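# Flip front cover, snap onto base, place on conveyor

## Task

Get the front cover facing the correct way, press it onto the base until it clicks into place, and leave the assembled unit sitting on the conveyor belt with both grippers released from it.

## Robot and tools

Robot: two six-joint arms, left_arm and right_arm, each with a parallel gripper. Joint order on every arm, in every command and every result list: waist, shoulder, elbow, wrist pitch, wrist yaw, wrist roll. Wrist roll has its sign flipped relative to the URDF, both in what you send and in what comes back. Stated ranges in rad: waist -2.618 to 3.054, shoulder 0.000 to 3.142, elbow 0.000 to 3.142, wrist pitch -1.571 to 1.571, wrist yaw -1.571 to 1.571, wrist roll -2.094 to 2.094. A real end stop may sit up to 0.036 rad off the stated one.

World frame: one shared frame, origin on the table surface midway between the arms, +x out across the table, +z up, left_arm on the +y side. The names left and right do not match image sides. A gripper's fingers point along its own +z and close along its own y; the reported hand point lies between the pads, roughly 1 cm short of the tips.

Command row (used by execute_actions and move): 14 numbers, each in [-1, 1], covering both arms even when one stays still. Numbers 1-6 are left_arm joint offsets, 7 is left_arm opening, 8-13 are right_arm joint offsets, 14 is right_arm opening. Joint offsets are relative, scaled so 1.0 equals 1.202 rad (waist), 1.258 (shoulder), 1.238 (elbow), 2.073 (wrist pitch), 2.022 (wrist yaw and wrist roll). Opening is absolute: +1 fully open, -1 shut. Optionally add 12 more numbers from 0 to 1 (26 total): stiffness multipliers for left_arm's six joints then right_arm's six; they persist until changed.

execute_actions(actions): a list of actions, each a list of at most 15 rows; each row lasts one 1/30 s step, and a short action repeats its final row until 15 steps (0.5 s) pass. In every row the offsets are measured from the joint angles at the start of that action, not from the previous row. An empty list only reports state and images. If any action is malformed, or the first one would push a joint more than 0.036 rad beyond its range, nothing in the call runs; later out-of-range actions are rejected for both arms.

move(target, speed, blocking): target is one row as above; its offsets count from the Joint positions in the latest result that printed them. All joints travel proportionally so they finish together, usually giving a curved gripper path lasting 0.5 to 10 s. speed, in rad/s, caps the joint with the longest way to go: 0.01 to 2, default 0.5. It does not avoid obstacles or the other arm; faster contact hits harder, and a target set deeper past a contact pushes harder. blocking=false returns after 0.5 s while motion continues; then use wait(0) to check, and stop or wait before sending anything else. The extra move line reports the ending (done, off_target, moving, held, fault), limits=held or limits=none, and each arm's joint farthest from target.

wait(seconds): 0 to 10 s, arms keep their last command; returns early if a running move finishes. stop(): brakes a running move (needs room, more when fast); fingers keep moving. zoom_image(camera, region): camera is cam_high, cam_low, cam_left_wrist or cam_right_wrist (all 504x504); region is [x0, y0, x1, y1] in pixels from top-left, at most 504 by 504. finished_scene(scene): ends the current scene by its number and cannot be undone; call it only after the unit is assembled, on the belt and released.

Motion limits: each step the command given to a joint stays within a lead of its measured angle (0.202 rad waist, 0.258 shoulder, 0.238 elbow, 0.573 wrist pitch, 0.522 wrist yaw and roll), and targets that would put a gripper over 70 mm from where it is get scaled back. Large changes therefore span several actions, and an unfinished motion may need re-sending. Arms can droop under all-zero offsets: to hold one, first send the offset back to the desired angles, then zeros, increasing the aim if a joint still lags.

Results: a state line with each gripper's end_effector_position (m) and end_effector_quat_wxyz in the world frame (less accurate at long reach); Joint positions and Joint velocities per arm (rad, rad/s) followed by finger-pad gap (m, m/s; 0.094 m is fully open); Joint targets (current drive goals); grip_measured (opening on the command scale, each gripper off by up to about 1 mm); joint torques (total drive output with offsets and noise, not pure load); camera images plus changed calibration. Messages: "joint sent to its limit" (a joint was driven to its end; no message does not prove more room), "joint command not followed" (clearance check altered joint targets), MOTOR HOT from 75 °C, OVER-TEMPERATURE FAULT at 90 °C (arm halted 10 s) or 100 °C (arm goes limp and drops), other FAULT lines.

Gripping: to hold a part, command an opening below grip_measured, about 0.03 under for a firm hold, less for a light one. Pad force tops out near 50-62 N and is weaker on parts thinner than about 2 mm; first contact can spike. Parts held or lying loose may get brief external pulls or pushes, so keep a secure grip.

Avoid: dropping or knocking anything off the table (fails the job), slamming, hard impacts or heavy pressing, arms colliding or pushing against each other, and holding loads long enough to overheat motors. The robot holds its last command while you compose replies. Smooth, economical motion is preferred.

Each tool is called after "Call:" by a JSON object that holds its "name" and its "arguments".

## Session

I'll start by looking at the current state of the scene.

Call:
{"name": "execute_actions", "arguments": {"actions": []}}

Scene clock: 0.00 s.
left_arm: end_effector_position=(+0.1931, -0.1237, +0.2079) grip_measured=+1.000 end_effector_quat_wxyz=(+0.161, +0.951, +0.112, +0.239) | right_arm: end_effector_position=(+0.3858, -0.3952, +0.3487) grip_measured=+1.000 end_effector_quat_wxyz=(+0.293, +0.377, +0.783, +0.399)
Joint names: [waist, shoulder, elbow, wrist pitch, wrist yaw, wrist roll]
Joint positions: left_arm=[-1.368  1.852  1.802 -1.071 -0.387 -1.768  0.094] | right_arm=[-0.658  1.674  1.939 -1.401 -0.974 -0.327  0.094]
Joint velocities: left_arm=[-0.027 -0.012  0.007 -0.081 -0.051  0.051  0.   ] | right_arm=[-0.002  0.012 -0.012  0.022  0.037  0.007  0.   ]
Joint torques (N m, as the arm reports them, + toward a larger Joint positions number): no reading
Motor temperatures (°C, as the motors report them): left_arm=[24 25 22 25 24 23] | right_arm=[25 23 23 23 25 23]
Joint targets: left_arm=[-1.368 1.842 1.812 -1.073 -0.386 -1.763] | right_arm=[-0.658 1.660 1.950 -1.394 -0.988 -0.319]
Joint stiffness scale: left_arm=[1. 1. 1. 1. 1. 1.] | right_arm=[1. 1. 1. 1. 1. 1.]

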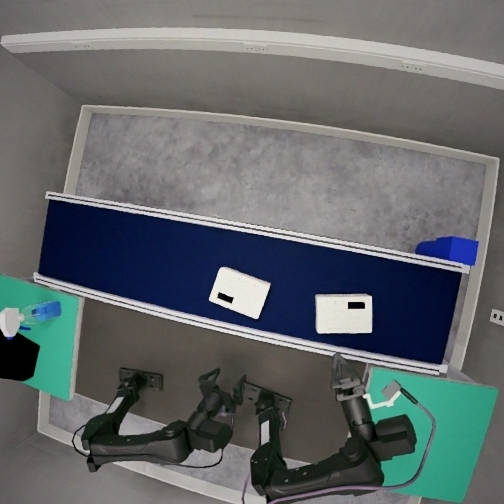

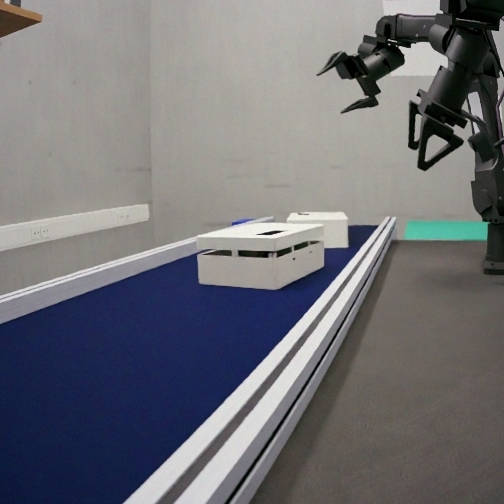

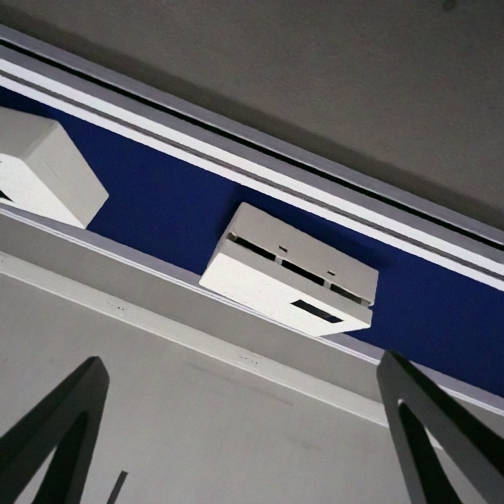

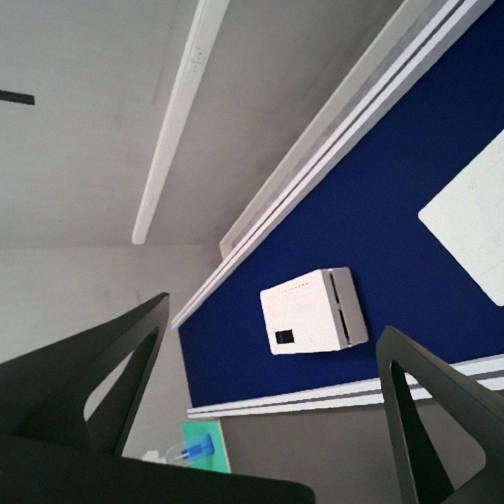

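Call:
{"name": "zoom_image", "arguments": {"camera": "cam_high", "region": [180, 240, 400, 360]}}

Call:
{"name": "zoom_image", "arguments": {"camera": "cam_low", "region": [170, 190, 370, 310]}}

Call:
{"name": "zoom_image", "arguments": {"camera": "cam_left_wrist", "region": [170, 170, 410, 360]}}

Call:
{"name": "zoom_image", "arguments": {"camera": "cam_right_wrist", "region": [230, 120, 504, 380]}}

Region (180, 240, 400, 360) of cam_high's 504x504 image, scaled by 2.291, with more detail than that image has; it fills the top 275 rows of this view, and the rest is white.

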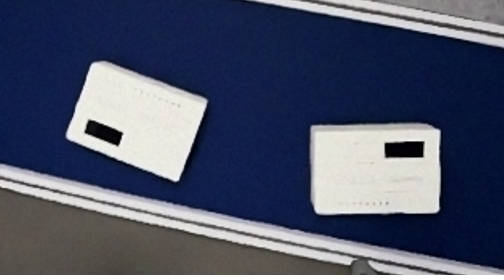

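Region (170, 190, 370, 310) of cam_low's 504x504 image, scaled by 2.520, with more detail than that image has; it fills the top 302 rows of this view, and the rest is white.

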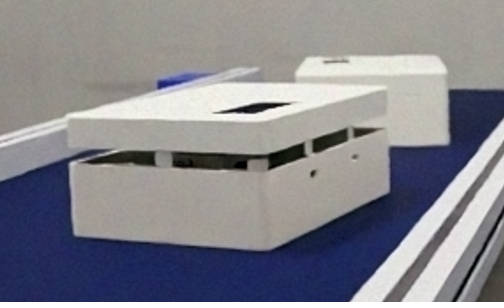

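Region (170, 170, 410, 360) of cam_left_wrist's 504x504 image, scaled by 2.100, with more detail than that image has; it fills the top 399 rows of this view, and the rest is white.

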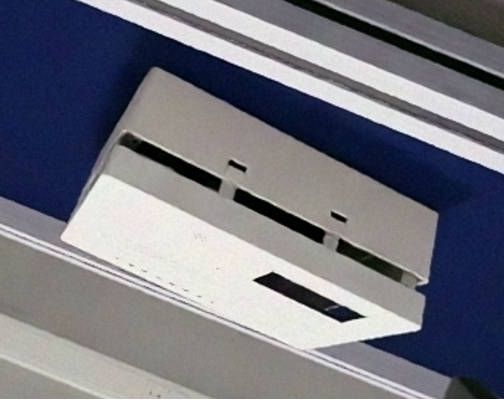

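Region (230, 120, 504, 380) of cam_right_wrist's 504x504 image, scaled by 1.839, with more detail than that image has; it fills the top 478 rows of this view, and the rest is white.

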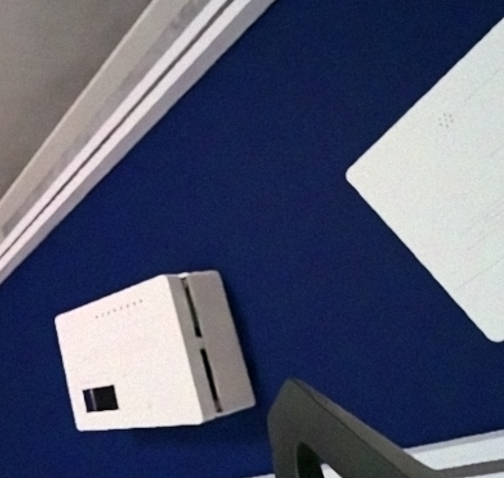

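Call:
{"name": "zoom_image", "arguments": {"camera": "cam_left_wrist", "region": [270, 250, 390, 350]}}

Call:
{"name": "zoom_image", "arguments": {"camera": "cam_right_wrist", "region": [250, 255, 380, 365]}}

Call:
{"name": "zoom_image", "arguments": {"camera": "cam_low", "region": [190, 205, 360, 300]}}

Region (270, 250, 390, 350) of cam_left_wrist's 504x504 image, scaled by 4.200, with more detail than that image has.

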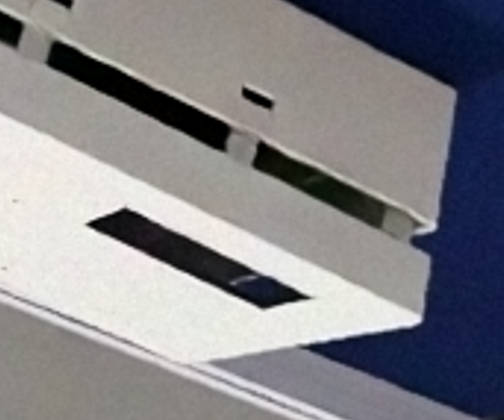

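Region (250, 255, 380, 365) of cam_right_wrist's 504x504 image, scaled by 3.877, with more detail than that image has; it fills the top 426 rows of this view, and the rest is white.

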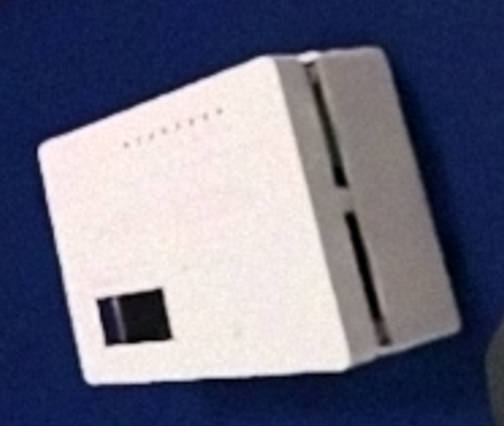

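Region (190, 205, 360, 300) of cam_low's 504x504 image, scaled by 2.965, with more detail than that image has; it fills the top 282 rows of this view, and the rest is white.

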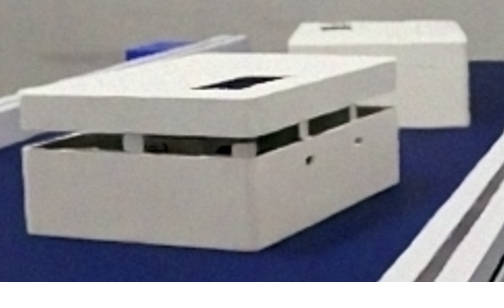

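Call:
{"name": "zoom_image", "arguments": {"camera": "cam_high", "region": [305, 280, 385, 345]}}

Call:
{"name": "zoom_image", "arguments": {"camera": "cam_high", "region": [200, 255, 280, 330]}}

Call:
{"name": "zoom_image", "arguments": {"camera": "cam_left_wrist", "region": [0, 90, 130, 240]}}

Region (305, 280, 385, 345) of cam_high's 504x504 image, scaled by 6.300, with more detail than that image has; it fills the top 410 rows of this view, and the rest is white.

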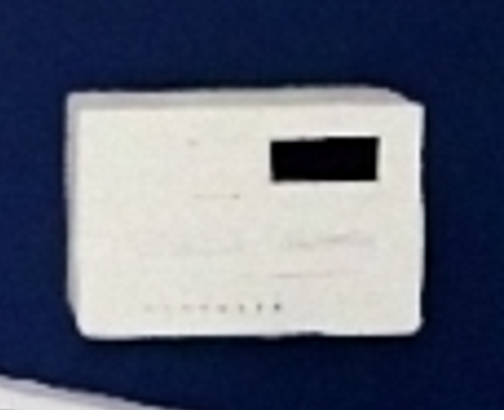

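Region (200, 255, 280, 330) of cam_high's 504x504 image, scaled by 6.300, with more detail than that image has; it fills the top 472 rows of this view, and the rest is white.

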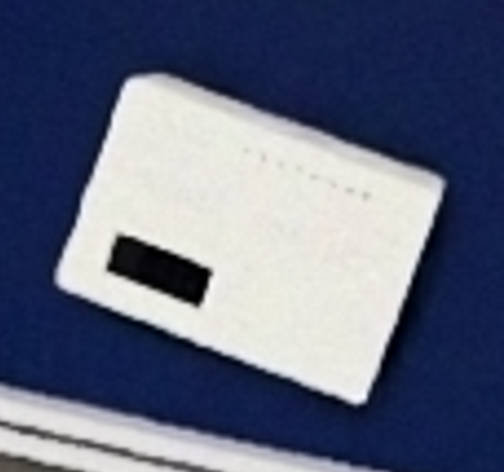

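Region (0, 90, 130, 240) of cam_left_wrist's 504x504 image, scaled by 3.360, with more detail than that image has; it fills the left 437 columns of this view, and the rest is white.

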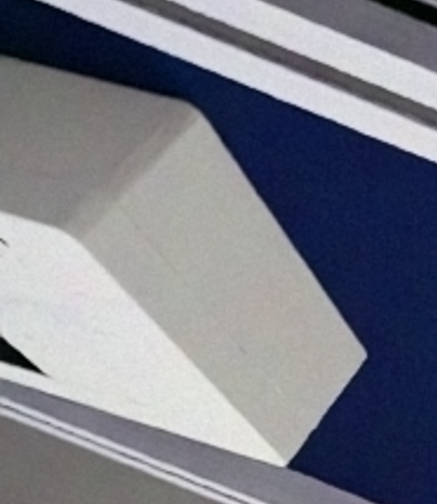

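Call:
{"name": "zoom_image", "arguments": {"camera": "cam_high", "region": [60, 340, 460, 504]}}

Region (60, 340, 460, 504) of cam_high's 504x504 image, scaled by 1.260, with more detail than that image has; it fills the top 207 rows of this view, and the rest is white.

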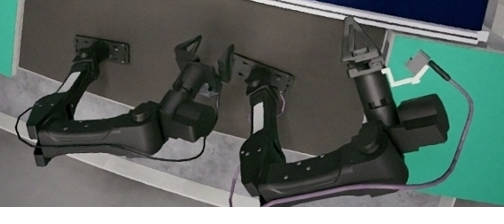

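Call:
{"name": "move", "arguments": {"target": [0.8885, -0.7568, -0.8094, 0.0825, 0.1914, 0, 1, 0.99, 0.36, 0.08, -0.0235, 0.4817, 0.5673, -0.2], "speed": 0.8}}

Scene clock: 122.37 s.
left_arm: end_effector_position=(+0.2187, +0.2347, +0.1510) grip_measured=+1.000 end_effector_quat_wxyz=(+0.184, +0.791, +0.547, +0.202) | right_arm: end_effector_position=(+0.4220, -0.0956, +0.1179) grip_measured=-0.198 end_effector_quat_wxyz=(-0.004, -0.567, +0.823, +0.002)
Joint names: [waist, shoulder, elbow, wrist pitch, wrist yaw, wrist roll]
Joint positions: left_arm=[-0.308  0.922  0.815 -0.91  -0.019 -1.769  0.094] | right_arm=[ 0.537  2.138  1.997 -1.438 -0.003  0.814  0.038]
Joint velocities: left_arm=[-0.007  0.017  0.012 -0.022  0.066  0.022  0.   ] | right_arm=[ 0.002 -0.017  0.007 -0.081  0.037  0.022 -0.001]
Joint torques (N m, as the arm reports them, + toward a larger Joint positions number): left_arm=[ 0.7  -3.08  7.44  1.65  0.15  0.02] | right_arm=[ -0.52 -11.21   9.11   0.02   0.01   0.09]
Motor temperatures (°C, as the motors report them): left_arm=[24 32 26 28 24 24] | right_arm=[25 30 27 25 26 23]
Joint targets: left_arm=[-0.300 0.901 0.800 -0.900 0.000 -1.767] | right_arm=[0.532 2.127 2.038 -1.450 -0.000 0.820]
Joint stiffness scale: left_arm=[1. 1. 1. 1. 1. 1.] | right_arm=[1. 1. 1. 1. 1. 1.]
move: off_target (left_arm, right_arm); limits=none; left_arm: farthest joint: the shoulder, 0.022 radians from its target (0.952 radians at the start); right_arm: farthest joint: the elbow, 0.041 radians from its target (0.099 radians at the start)
camera_calibration (this result's frames):
cam_left_wrist: T_world_to_cam=[[-0.813958, 0.321175, -0.484065, 0.173225], [-0.0362785, 0.803538, 0.594146, -0.222297], [0.579789, 0.501172, -0.642395, -0.0555653], [0, 0, 0, 1]] pos_world=[0.16515, 0.150837, 0.180234]
cam_right_wrist: T_world_to_cam=[[0.975244, -0.209739, -0.0700612, -0.41567], [-0.149916, -0.860009, 0.487759, -0.0419352], [-0.162555, -0.465181, -0.870162, 0.245162], [0, 0, 0, 1]] pos_world=[0.438945, -0.00920197, 0.204663]

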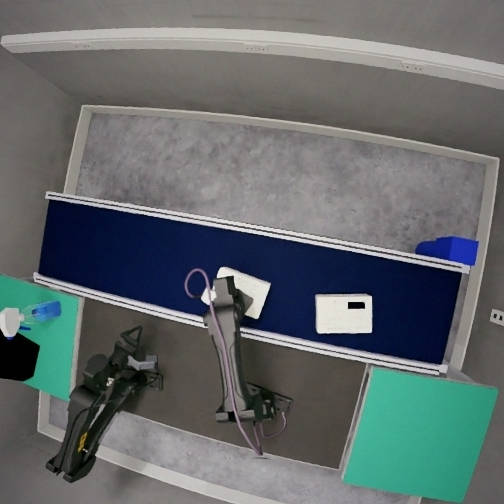

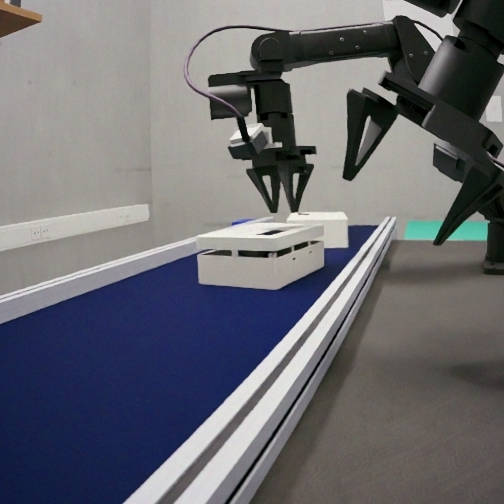

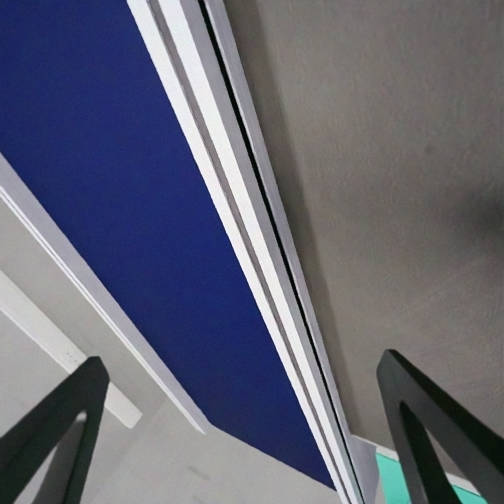

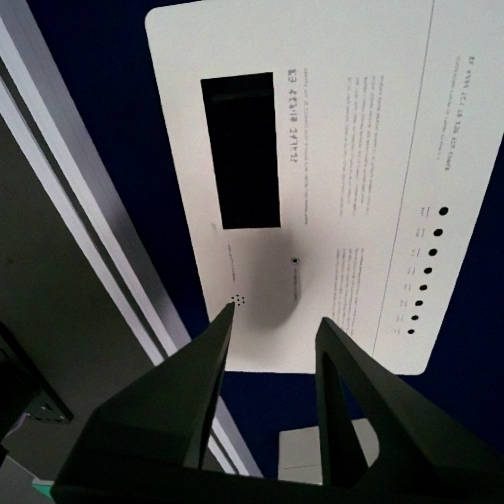

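Call:
{"name": "zoom_image", "arguments": {"camera": "cam_right_wrist", "region": [130, 0, 330, 260]}}

Call:
{"name": "zoom_image", "arguments": {"camera": "cam_right_wrist", "region": [150, 200, 504, 504]}}

Region (130, 0, 330, 260) of cam_right_wrist's 504x504 image, scaled by 1.938, with more detail than that image has; it fills the left 388 columns of this view, and the rest is white.

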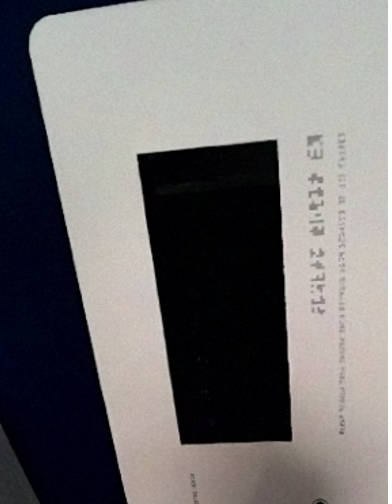

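Region (150, 200, 504, 504) of cam_right_wrist's 504x504 image, scaled by 1.424, with more detail than that image has; it fills the top 433 rows of this view, and the rest is white.

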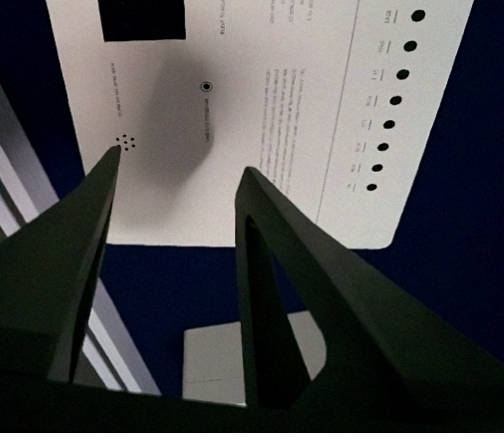

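Call:
{"name": "zoom_image", "arguments": {"camera": "cam_low", "region": [180, 120, 360, 300]}}

Region (180, 120, 360, 300) of cam_low's 504x504 image, scaled by 2.800, with more detail than that image has.

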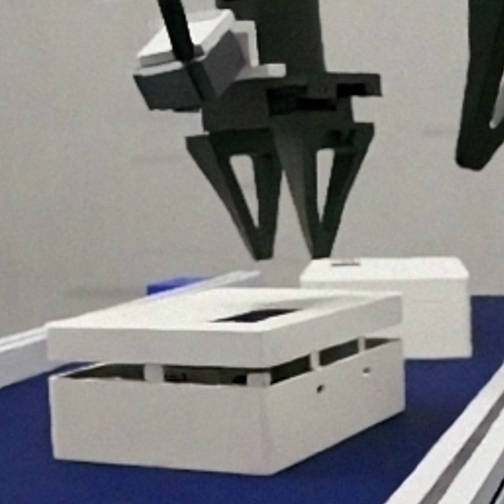

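Call:
{"name": "move", "arguments": {"target": [0.0067, -0.0167, -0.0121, 0.0048, 0.0094, 0.001, 1, 0.1412, 0.0087, 0.0194, 0.0169, 0.0015, 0.0292, -0.23], "speed": 0.3}}

Scene clock: 243.43 s.
left_arm: end_effector_position=(+0.2188, +0.2346, +0.1511) grip_measured=+1.000 end_effector_quat_wxyz=(+0.184, +0.791, +0.547, +0.202) | right_arm: end_effector_position=(+0.3945, -0.0312, +0.1125) grip_measured=-0.228 end_effector_quat_wxyz=(-0.000, +0.656, -0.755, +0.001)
Joint names: [waist, shoulder, elbow, wrist pitch, wrist yaw, wrist roll]
Joint positions: left_arm=[-0.308  0.922  0.815 -0.91  -0.019 -1.769  0.094] | right_arm=[ 0.708  2.152  1.997 -1.416  0.001  0.867  0.036]
Joint velocities: left_arm=[-0.007 -0.002 -0.002 -0.095  0.081 -0.022  0.   ] | right_arm=[-0.012 -0.007  0.002  0.007 -0.037  0.066 -0.   ]
Joint torques (N m, as the arm reports them, + toward a larger Joint positions number): left_arm=[ 0.72 -3.03  7.29  1.66  0.16  0.04] | right_arm=[ -0.08 -10.74   7.79   0.31   0.02   0.06]
Motor temperatures (°C, as the motors report them): left_arm=[24 27 26 31 24 23] | right_arm=[25 40 32 24 25 23]
Joint targets: left_arm=[-0.300 0.901 0.800 -0.900 -0.000 -1.767] | right_arm=[0.707 2.149 2.021 -1.403 0.000 0.873]
Joint stiffness scale: left_arm=[1. 1. 1. 1. 1. 1.] | right_arm=[1. 1. 1. 1. 1. 1.]
move: off_target (left_arm, right_arm); limits=none; left_arm: farthest joint: the shoulder, 0.021 radians from its target (0.021 radians at the start); right_arm: farthest joint: the elbow, 0.024 radians from its target (0.024 radians at the start)
camera_calibration (this result's frames):
cam_left_wrist: T_world_to_cam=[[-0.813738, 0.321152, -0.48445, 0.173346], [-0.0363082, 0.803774, 0.593826, -0.222259], [0.580096, 0.500808, -0.642401, -0.0555144], [0, 0, 0, 1]] pos_world=[0.165192, 0.150778, 0.180298]
cam_right_wrist: T_world_to_cam=[[0.998061, 0.0121855, -0.0610389, -0.378814], [0.0404177, -0.872653, 0.486666, -0.0633466], [-0.0473355, -0.488189, -0.871453, 0.21992], [0, 0, 0, 1]] pos_world=[0.39105, 0.056699, 0.199356]

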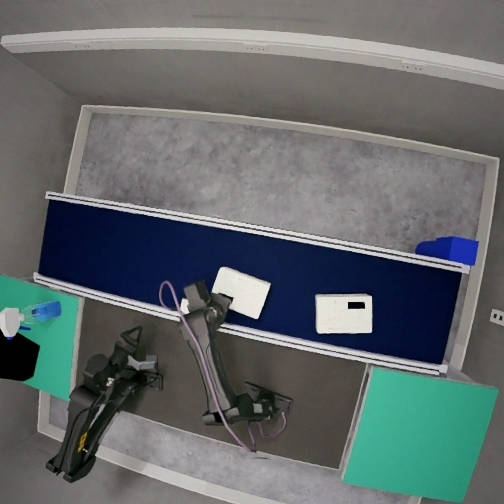

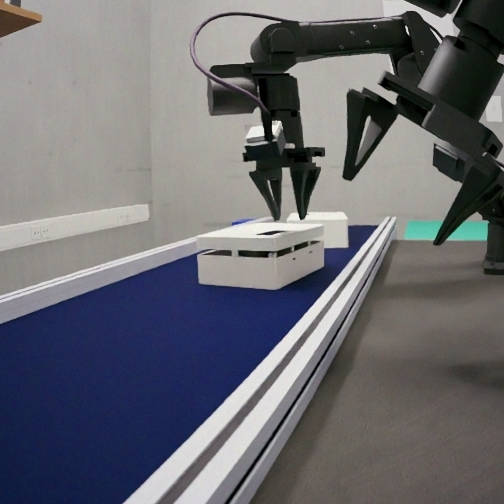

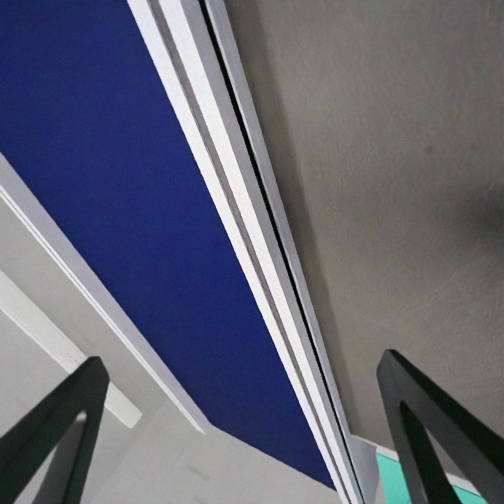

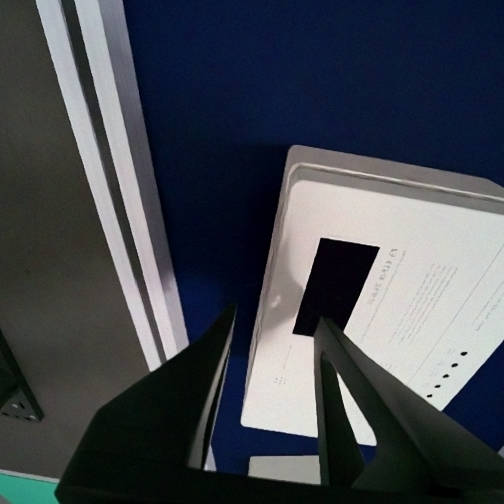

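Call:
{"name": "zoom_image", "arguments": {"camera": "cam_right_wrist", "region": [200, 130, 440, 450]}}

Region (200, 130, 440, 450) of cam_right_wrist's 504x504 image, scaled by 1.575, with more detail than that image has; it fills the left 378 columns of this view, and the rest is white.

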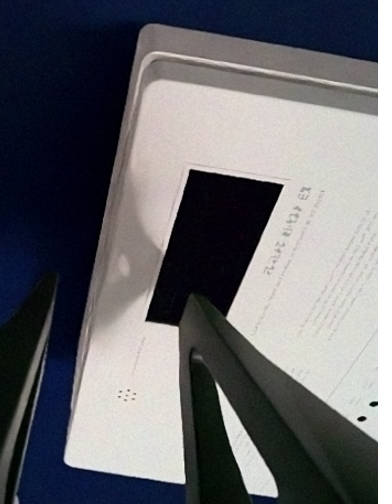

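Call:
{"name": "move", "arguments": {"target": [0.0067, -0.0167, -0.0121, 0.0048, 0.0094, 0.001, 1, -0.0108, 0.0032, -0.0565, 0.0371, -0.0005, 0.003, -0.23], "speed": 0.15}}

Scene clock: 325.43 s.
left_arm: end_effector_position=(+0.2189, +0.2346, +0.1512) grip_measured=+1.000 end_effector_quat_wxyz=(+0.184, +0.791, +0.547, +0.203) | right_arm: end_effector_position=(+0.3980, -0.0320, +0.0962) grip_measured=-0.228 end_effector_quat_wxyz=(-0.001, +0.654, -0.757, +0.001)
Joint names: [waist, shoulder, elbow, wrist pitch, wrist yaw, wrist roll]
Joint positions: left_arm=[-0.308  0.922  0.815 -0.909 -0.019 -1.769  0.094] | right_arm=[ 0.702  2.157  1.941 -1.353  0.001  0.867  0.036]
Joint velocities: left_arm=[-0.017 -0.002 -0.037 -0.066 -0.007  0.051  0.   ] | right_arm=[-0.022  0.017  0.017  0.007  0.007  0.022  0.   ]
Joint torques (N m, as the arm reports them, + toward a larger Joint positions number): left_arm=[ 0.75 -3.    7.29  1.68  0.14  0.02] | right_arm=[ -0.63 -10.77   4.83   0.29  -0.01   0.08]
Motor temperatures (°C, as the motors report them): left_arm=[24 27 26 31 24 23] | right_arm=[25 42 31 24 25 23]
Joint targets: left_arm=[-0.300 0.901 0.800 -0.899 -0.000 -1.767] | right_arm=[0.695 2.156 1.927 -1.339 -0.000 0.873]
Joint stiffness scale: left_arm=[1. 1. 1. 1. 1. 1.] | right_arm=[1. 1. 1. 1. 1. 1.]
move: off_target (left_arm); limits=none; left_arm: farthest joint: the shoulder, 0.021 radians from its target (0.021 radians at the start); right_arm: farthest joint: the elbow, 0.014 radians from its target (0.070 radians at the start)
camera_calibration (this result's frames):
cam_left_wrist: T_world_to_cam=[[-0.813374, 0.321089, -0.485103, 0.173566], [-0.0367547, 0.80385, 0.593695, -0.222191], [0.580579, 0.500726, -0.642029, -0.0556715], [0, 0, 0, 1]] pos_world=[0.165329, 0.150755, 0.180368]
cam_right_wrist: T_world_to_cam=[[0.998212, 0.00653508, -0.0594169, -0.383663], [0.0346366, -0.87336, 0.485842, -0.0539445], [-0.0487173, -0.487031, -0.872025, 0.206169], [0, 0, 0, 1]] pos_world=[0.39489, 0.0558052, 0.183197]

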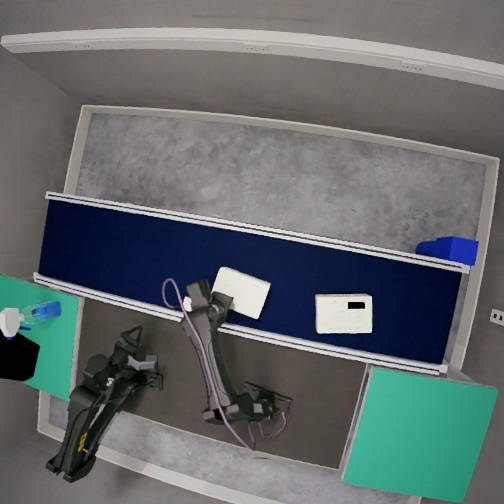

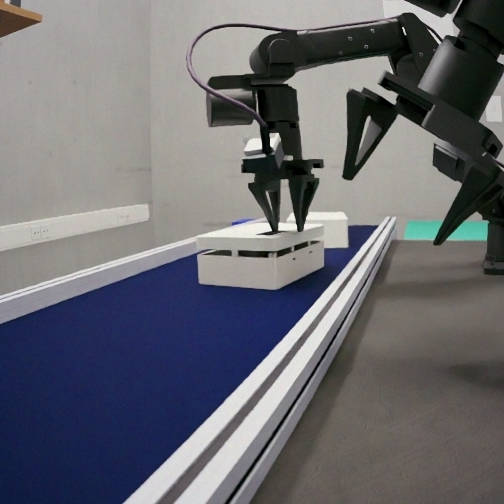

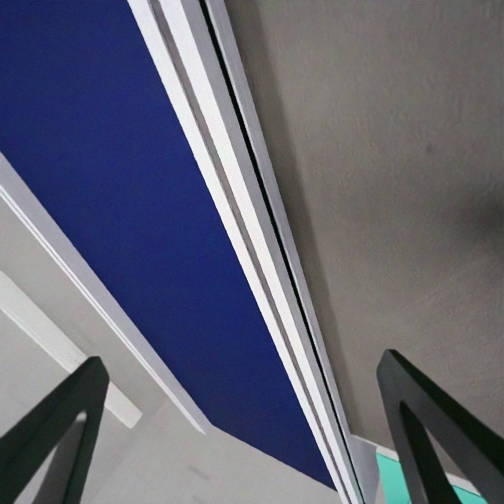

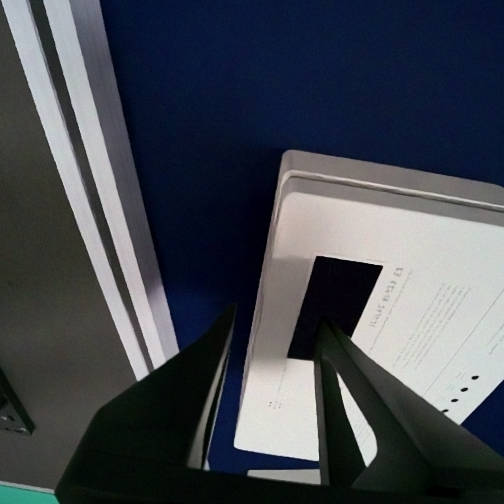

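Call:
{"name": "zoom_image", "arguments": {"camera": "cam_right_wrist", "region": [200, 130, 440, 450]}}

Call:
{"name": "zoom_image", "arguments": {"camera": "cam_low", "region": [190, 160, 350, 300]}}

Region (200, 130, 440, 450) of cam_right_wrist's 504x504 image, scaled by 1.575, with more detail than that image has; it fills the left 378 columns of this view, and the rest is white.

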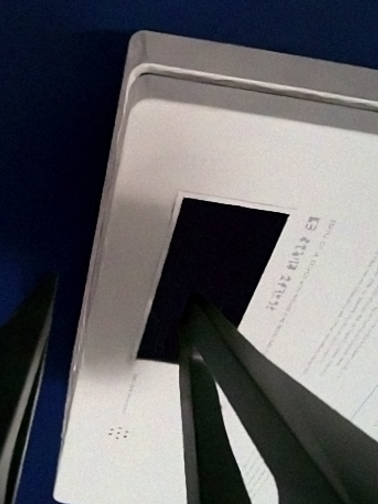

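Region (190, 160, 350, 300) of cam_low's 504x504 image, scaled by 3.150, with more detail than that image has; it fills the top 441 rows of this view, and the rest is white.

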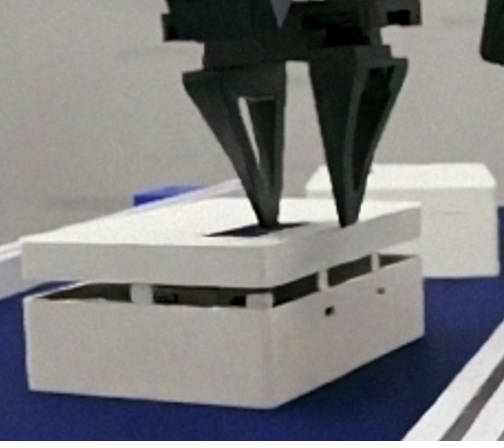

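Call:
{"name": "move", "arguments": {"target": [0.0067, -0.0167, -0.0121, 0.0048, 0.0094, 0.001, 1, -0.0058, -0.0008, -0.0561, 0.0335, -0.0005, 0.003, -0.4], "speed": 0.08}}

Scene clock: 357.63 s.
left_arm: end_effector_position=(+0.2190, +0.2346, +0.1512) grip_measured=+1.000 end_effector_quat_wxyz=(+0.184, +0.791, +0.547, +0.203) | right_arm: end_effector_position=(+0.3984, -0.0319, +0.0906) grip_measured=-0.398 end_effector_quat_wxyz=(-0.004, +0.654, -0.757, +0.002)
Joint names: [waist, shoulder, elbow, wrist pitch, wrist yaw, wrist roll]
Joint positions: left_arm=[-0.308  0.922  0.815 -0.908 -0.019 -1.769  0.094] | right_arm=[ 0.702  2.15   1.908 -1.319  0.002  0.868  0.028]
Joint velocities: left_arm=[ 0.012  0.012 -0.002  0.007  0.007 -0.066  0.   ] | right_arm=[-0.012  0.002 -0.027 -0.081  0.007  0.022 -0.   ]
Joint torques (N m, as the arm reports them, + toward a larger Joint positions number): left_arm=[ 0.79 -2.92  7.37  1.67  0.18  0.04] | right_arm=[ -0.66 -10.2    3.11   0.54  -0.01   0.09]
Motor temperatures (°C, as the motors report them): left_arm=[24 27 26 32 24 23] | right_arm=[25 42 29 24 25 23]
Joint targets: left_arm=[-0.300 0.901 0.800 -0.899 -0.000 -1.767] | right_arm=[0.695 2.156 1.872 -1.283 0.000 0.874]
Joint stiffness scale: left_arm=[1. 1. 1. 1. 1. 1.] | right_arm=[1. 1. 1. 1. 1. 1.]
move: off_target (left_arm, right_arm); limits=none; left_arm: farthest joint: the shoulder, 0.021 radians from its target (0.021 radians at the start); right_arm: farthest joint: the elbow, 0.037 radians from its target (0.069 radians at the start)
camera_calibration (this result's frames):
cam_left_wrist: T_world_to_cam=[[-0.813191, 0.321058, -0.485429, 0.173676], [-0.0369779, 0.803889, 0.593629, -0.222157], [0.58082, 0.500684, -0.641843, -0.0557502], [0, 0, 0, 1]] pos_world=[0.165398, 0.150743, 0.180403]
cam_right_wrist: T_world_to_cam=[[0.99856, 0.00707948, -0.0531751, -0.385058], [0.0319461, -0.874793, 0.483442, -0.0498889], [-0.0430947, -0.484445, -0.87376, 0.199262], [0, 0, 0, 1]] pos_world=[0.394685, 0.0556148, 0.17775]

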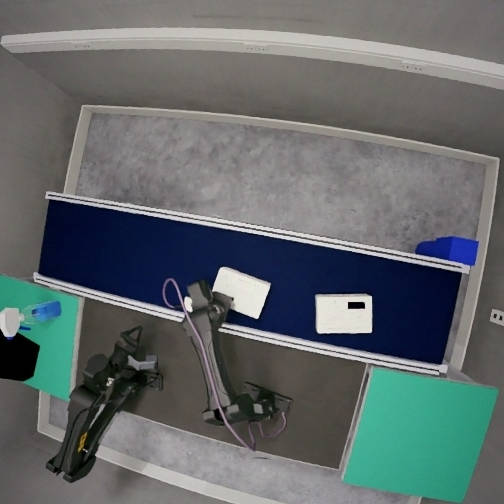

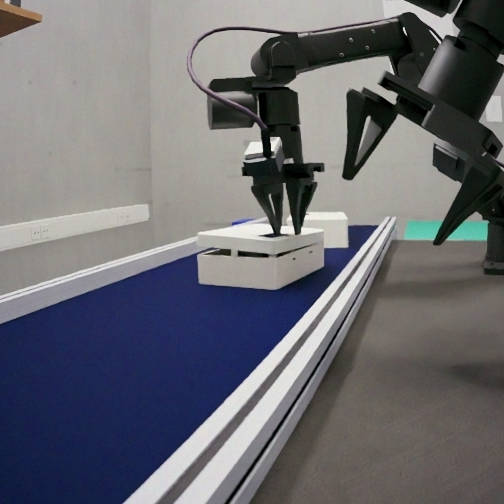

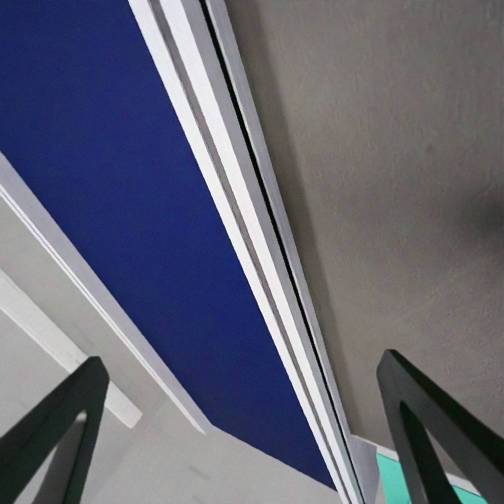

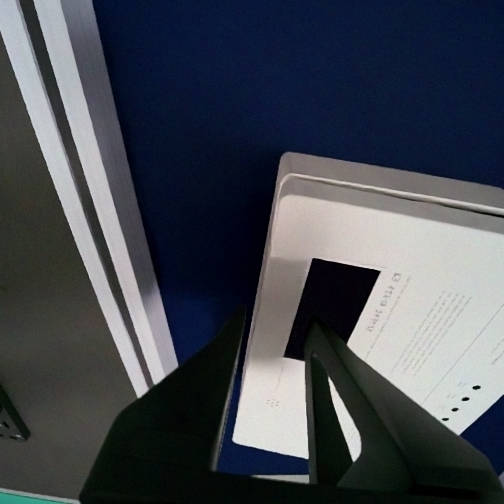

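Call:
{"name": "zoom_image", "arguments": {"camera": "cam_low", "region": [190, 160, 350, 300]}}

Call:
{"name": "zoom_image", "arguments": {"camera": "cam_right_wrist", "region": [200, 130, 440, 450]}}

Region (190, 160, 350, 300) of cam_low's 504x504 image, scaled by 3.150, with more detail than that image has; it fills the top 441 rows of this view, and the rest is white.

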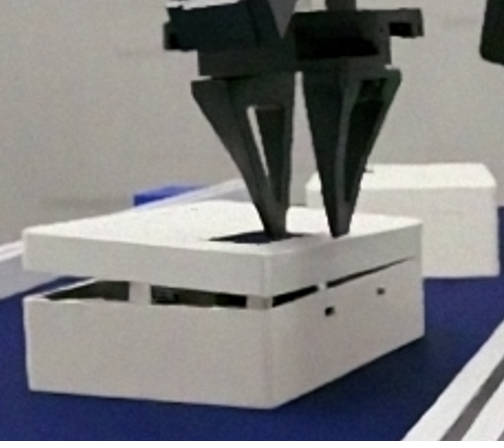

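Region (200, 130, 440, 450) of cam_right_wrist's 504x504 image, scaled by 1.575, with more detail than that image has; it fills the left 378 columns of this view, and the rest is white.

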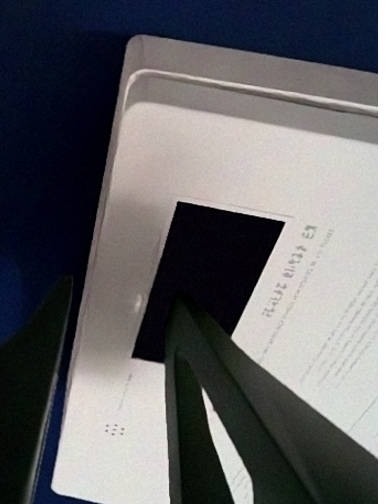

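Call:
{"name": "move", "arguments": {"target": [0.0067, -0.0167, -0.0121, 0.0048, 0.0094, 0.001, 1, 0, 0, 0.13, -0.075, 0, 0, -0.4], "speed": 0.3}}

Scene clock: 472.93 s.
left_arm: end_effector_position=(+0.2191, +0.2346, +0.1513) grip_measured=+1.000 end_effector_quat_wxyz=(+0.185, +0.791, +0.547, +0.203) | right_arm: end_effector_position=(+0.3933, -0.0351, +0.1208) grip_measured=-0.398 end_effector_quat_wxyz=(+0.006, +0.654, -0.757, +0.000)
Joint names: [waist, shoulder, elbow, wrist pitch, wrist yaw, wrist roll]
Joint positions: left_arm=[-0.308  0.922  0.815 -0.908 -0.019 -1.769  0.094] | right_arm=[ 0.702  2.155  2.035 -1.462  0.002  0.868  0.028]
Joint velocities: left_arm=[-0.022 -0.012  0.012 -0.051 -0.037 -0.095  0.   ] | right_arm=[ 0.012  0.002 -0.007 -0.051 -0.051 -0.022 -0.   ]
Joint torques (N m, as the arm reports them, + toward a larger Joint positions number): left_arm=[ 0.76 -2.9   7.37  1.68  0.16  0.01] | right_arm=[ -0.03 -10.91   8.63   0.     0.01   0.02]
Motor temperatures (°C, as the motors report them): left_arm=[24 27 26 32 24 23] | right_arm=[25 44 28 24 25 23]
Joint targets: left_arm=[-0.300 0.901 0.800 -0.899 -0.000 -1.767] | right_arm=[0.702 2.150 2.069 -1.475 0.002 0.868]
Joint stiffness scale: left_arm=[1. 1. 1. 1. 1. 1.] | right_arm=[1. 1. 1. 1. 1. 1.]
move: off_target (left_arm, right_arm); limits=none; left_arm: farthest joint: the shoulder, 0.021 radians from its target (0.021 radians at the start); right_arm: farthest joint: the elbow, 0.034 radians from its target (0.161 radians at the start)
camera_calibration (this result's frames):
cam_left_wrist: T_world_to_cam=[[-0.813009, 0.321027, -0.485756, 0.173786], [-0.0372011, 0.803927, 0.593564, -0.222123], [0.581062, 0.500643, -0.641657, -0.0558288], [0, 0, 0, 1]] pos_world=[0.165466, 0.150731, 0.180439]
cam_right_wrist: T_world_to_cam=[[0.9975, 0.0064188, -0.070372, -0.375936], [0.040316, -0.869576, 0.49215, -0.0712389], [-0.0580348, -0.493757, -0.867661, 0.22874], [0, 0, 0, 1]] pos_world=[0.391143, 0.0534074, 0.207073]

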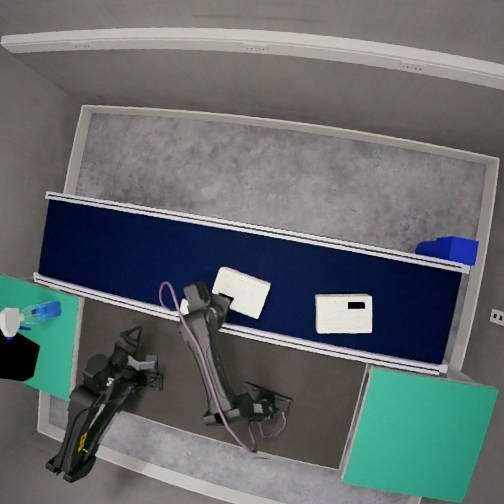

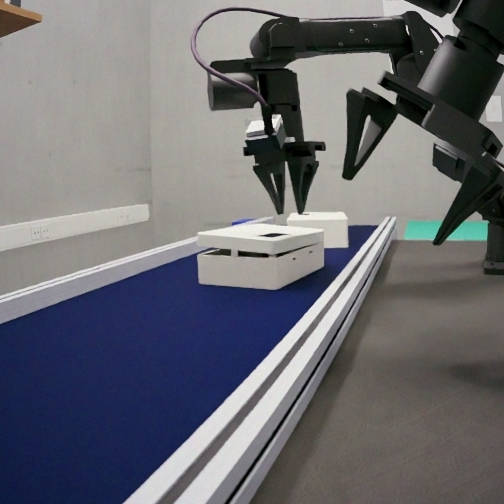

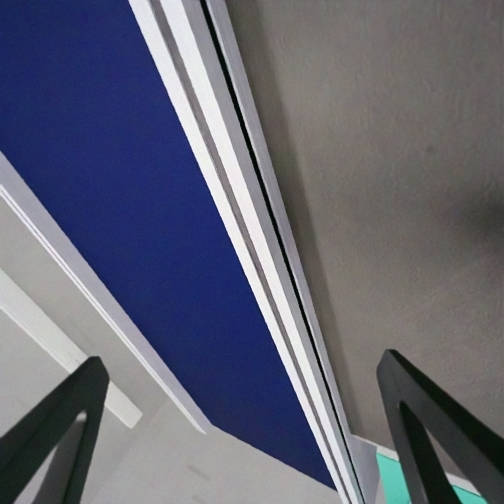

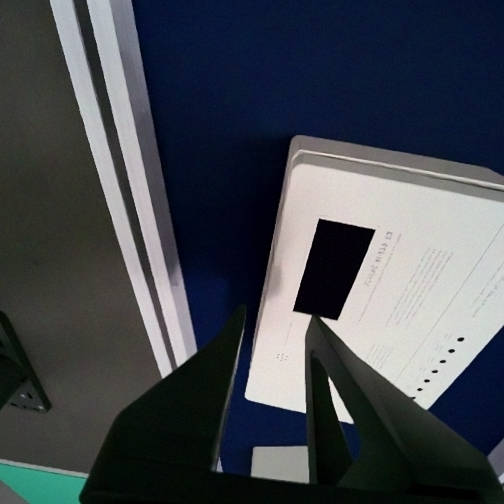

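Call:
{"name": "execute_actions", "arguments": {"actions": []}}

Scene clock: 498.87 s.
left_arm: end_effector_position=(+0.2191, +0.2346, +0.1513) grip_measured=+1.000 end_effector_quat_wxyz=(+0.185, +0.791, +0.547, +0.203) | right_arm: end_effector_position=(+0.3933, -0.0351, +0.1208) grip_measured=-0.398 end_effector_quat_wxyz=(+0.006, +0.654, -0.757, -0.000)
Joint names: [waist, shoulder, elbow, wrist pitch, wrist yaw, wrist roll]
Joint positions: left_arm=[-0.308  0.922  0.815 -0.908 -0.019 -1.769  0.094] | right_arm=[ 0.702  2.155  2.035 -1.462  0.002  0.868  0.028]
Joint velocities: left_arm=[-0.017 -0.012 -0.002  0.007  0.037  0.051  0.   ] | right_arm=[ 0.007 -0.002  0.012  0.081 -0.007 -0.007 -0.001]
Joint torques (N m, as the arm reports them, + toward a larger Joint positions number): left_arm=[ 0.75 -3.    7.43  1.69  0.17  0.04] | right_arm=[ -0.03 -10.91   8.63   0.01   0.     0.02]
Motor temperatures (°C, as the motors report them): left_arm=[24 27 26 32 25 23] | right_arm=[25 45 31 24 25 23]
Joint targets: left_arm=[-0.300 0.901 0.800 -0.899 -0.000 -1.767] | right_arm=[0.702 2.150 2.069 -1.475 0.002 0.868]
Joint stiffness scale: left_arm=[1. 1. 1. 1. 1. 1.] | right_arm=[1. 1. 1. 1. 1. 1.]
camera_calibration (this result's frames):
cam_left_wrist: T_world_to_cam=[[-0.813009, 0.321027, -0.485756, 0.173786], [-0.0372011, 0.803927, 0.593564, -0.222123], [0.581062, 0.500643, -0.641657, -0.0558288], [0, 0, 0, 1]] pos_world=[0.165466, 0.150731, 0.180439]
cam_right_wrist: T_world_to_cam=[[0.997477, 0.00640457, -0.0706962, -0.375808], [0.0404754, -0.869477, 0.492313, -0.0713586], [-0.0583157, -0.493932, -0.867543, 0.228801], [0, 0, 0, 1]] pos_world=[0.391091, 0.0533746, 0.207057]

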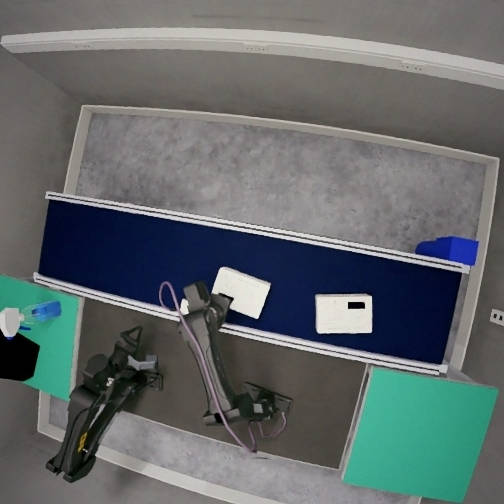

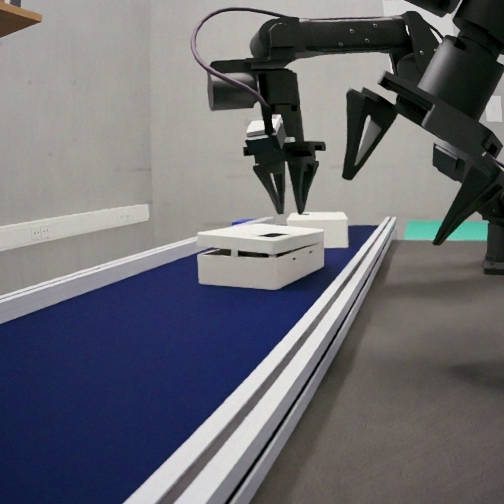

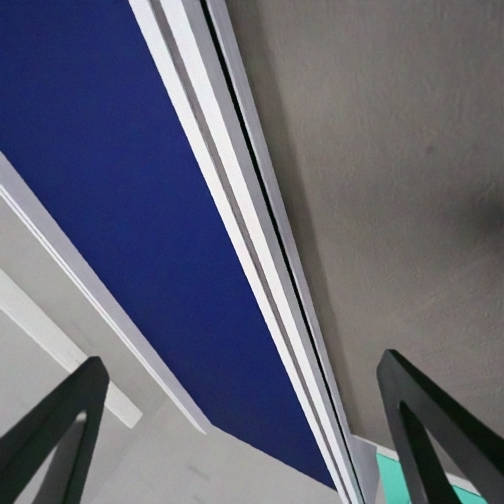

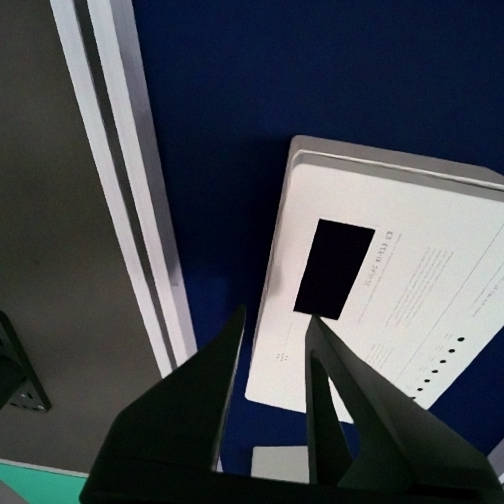

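Call:
{"name": "zoom_image", "arguments": {"camera": "cam_low", "region": [180, 200, 360, 310]}}

Call:
{"name": "zoom_image", "arguments": {"camera": "cam_high", "region": [160, 240, 400, 360]}}

Region (180, 200, 360, 310) of cam_low's 504x504 image, scaled by 2.800, with more detail than that image has.

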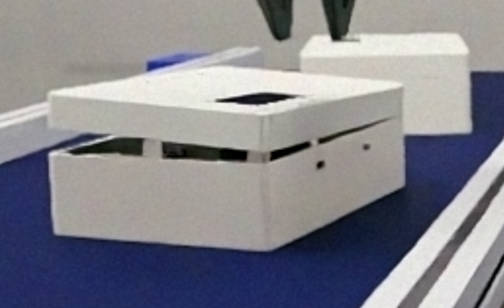

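Region (160, 240, 400, 360) of cam_high's 504x504 image, scaled by 2.100, with more detail than that image has.

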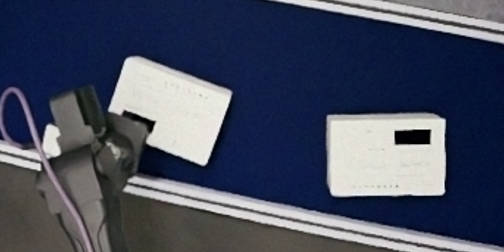

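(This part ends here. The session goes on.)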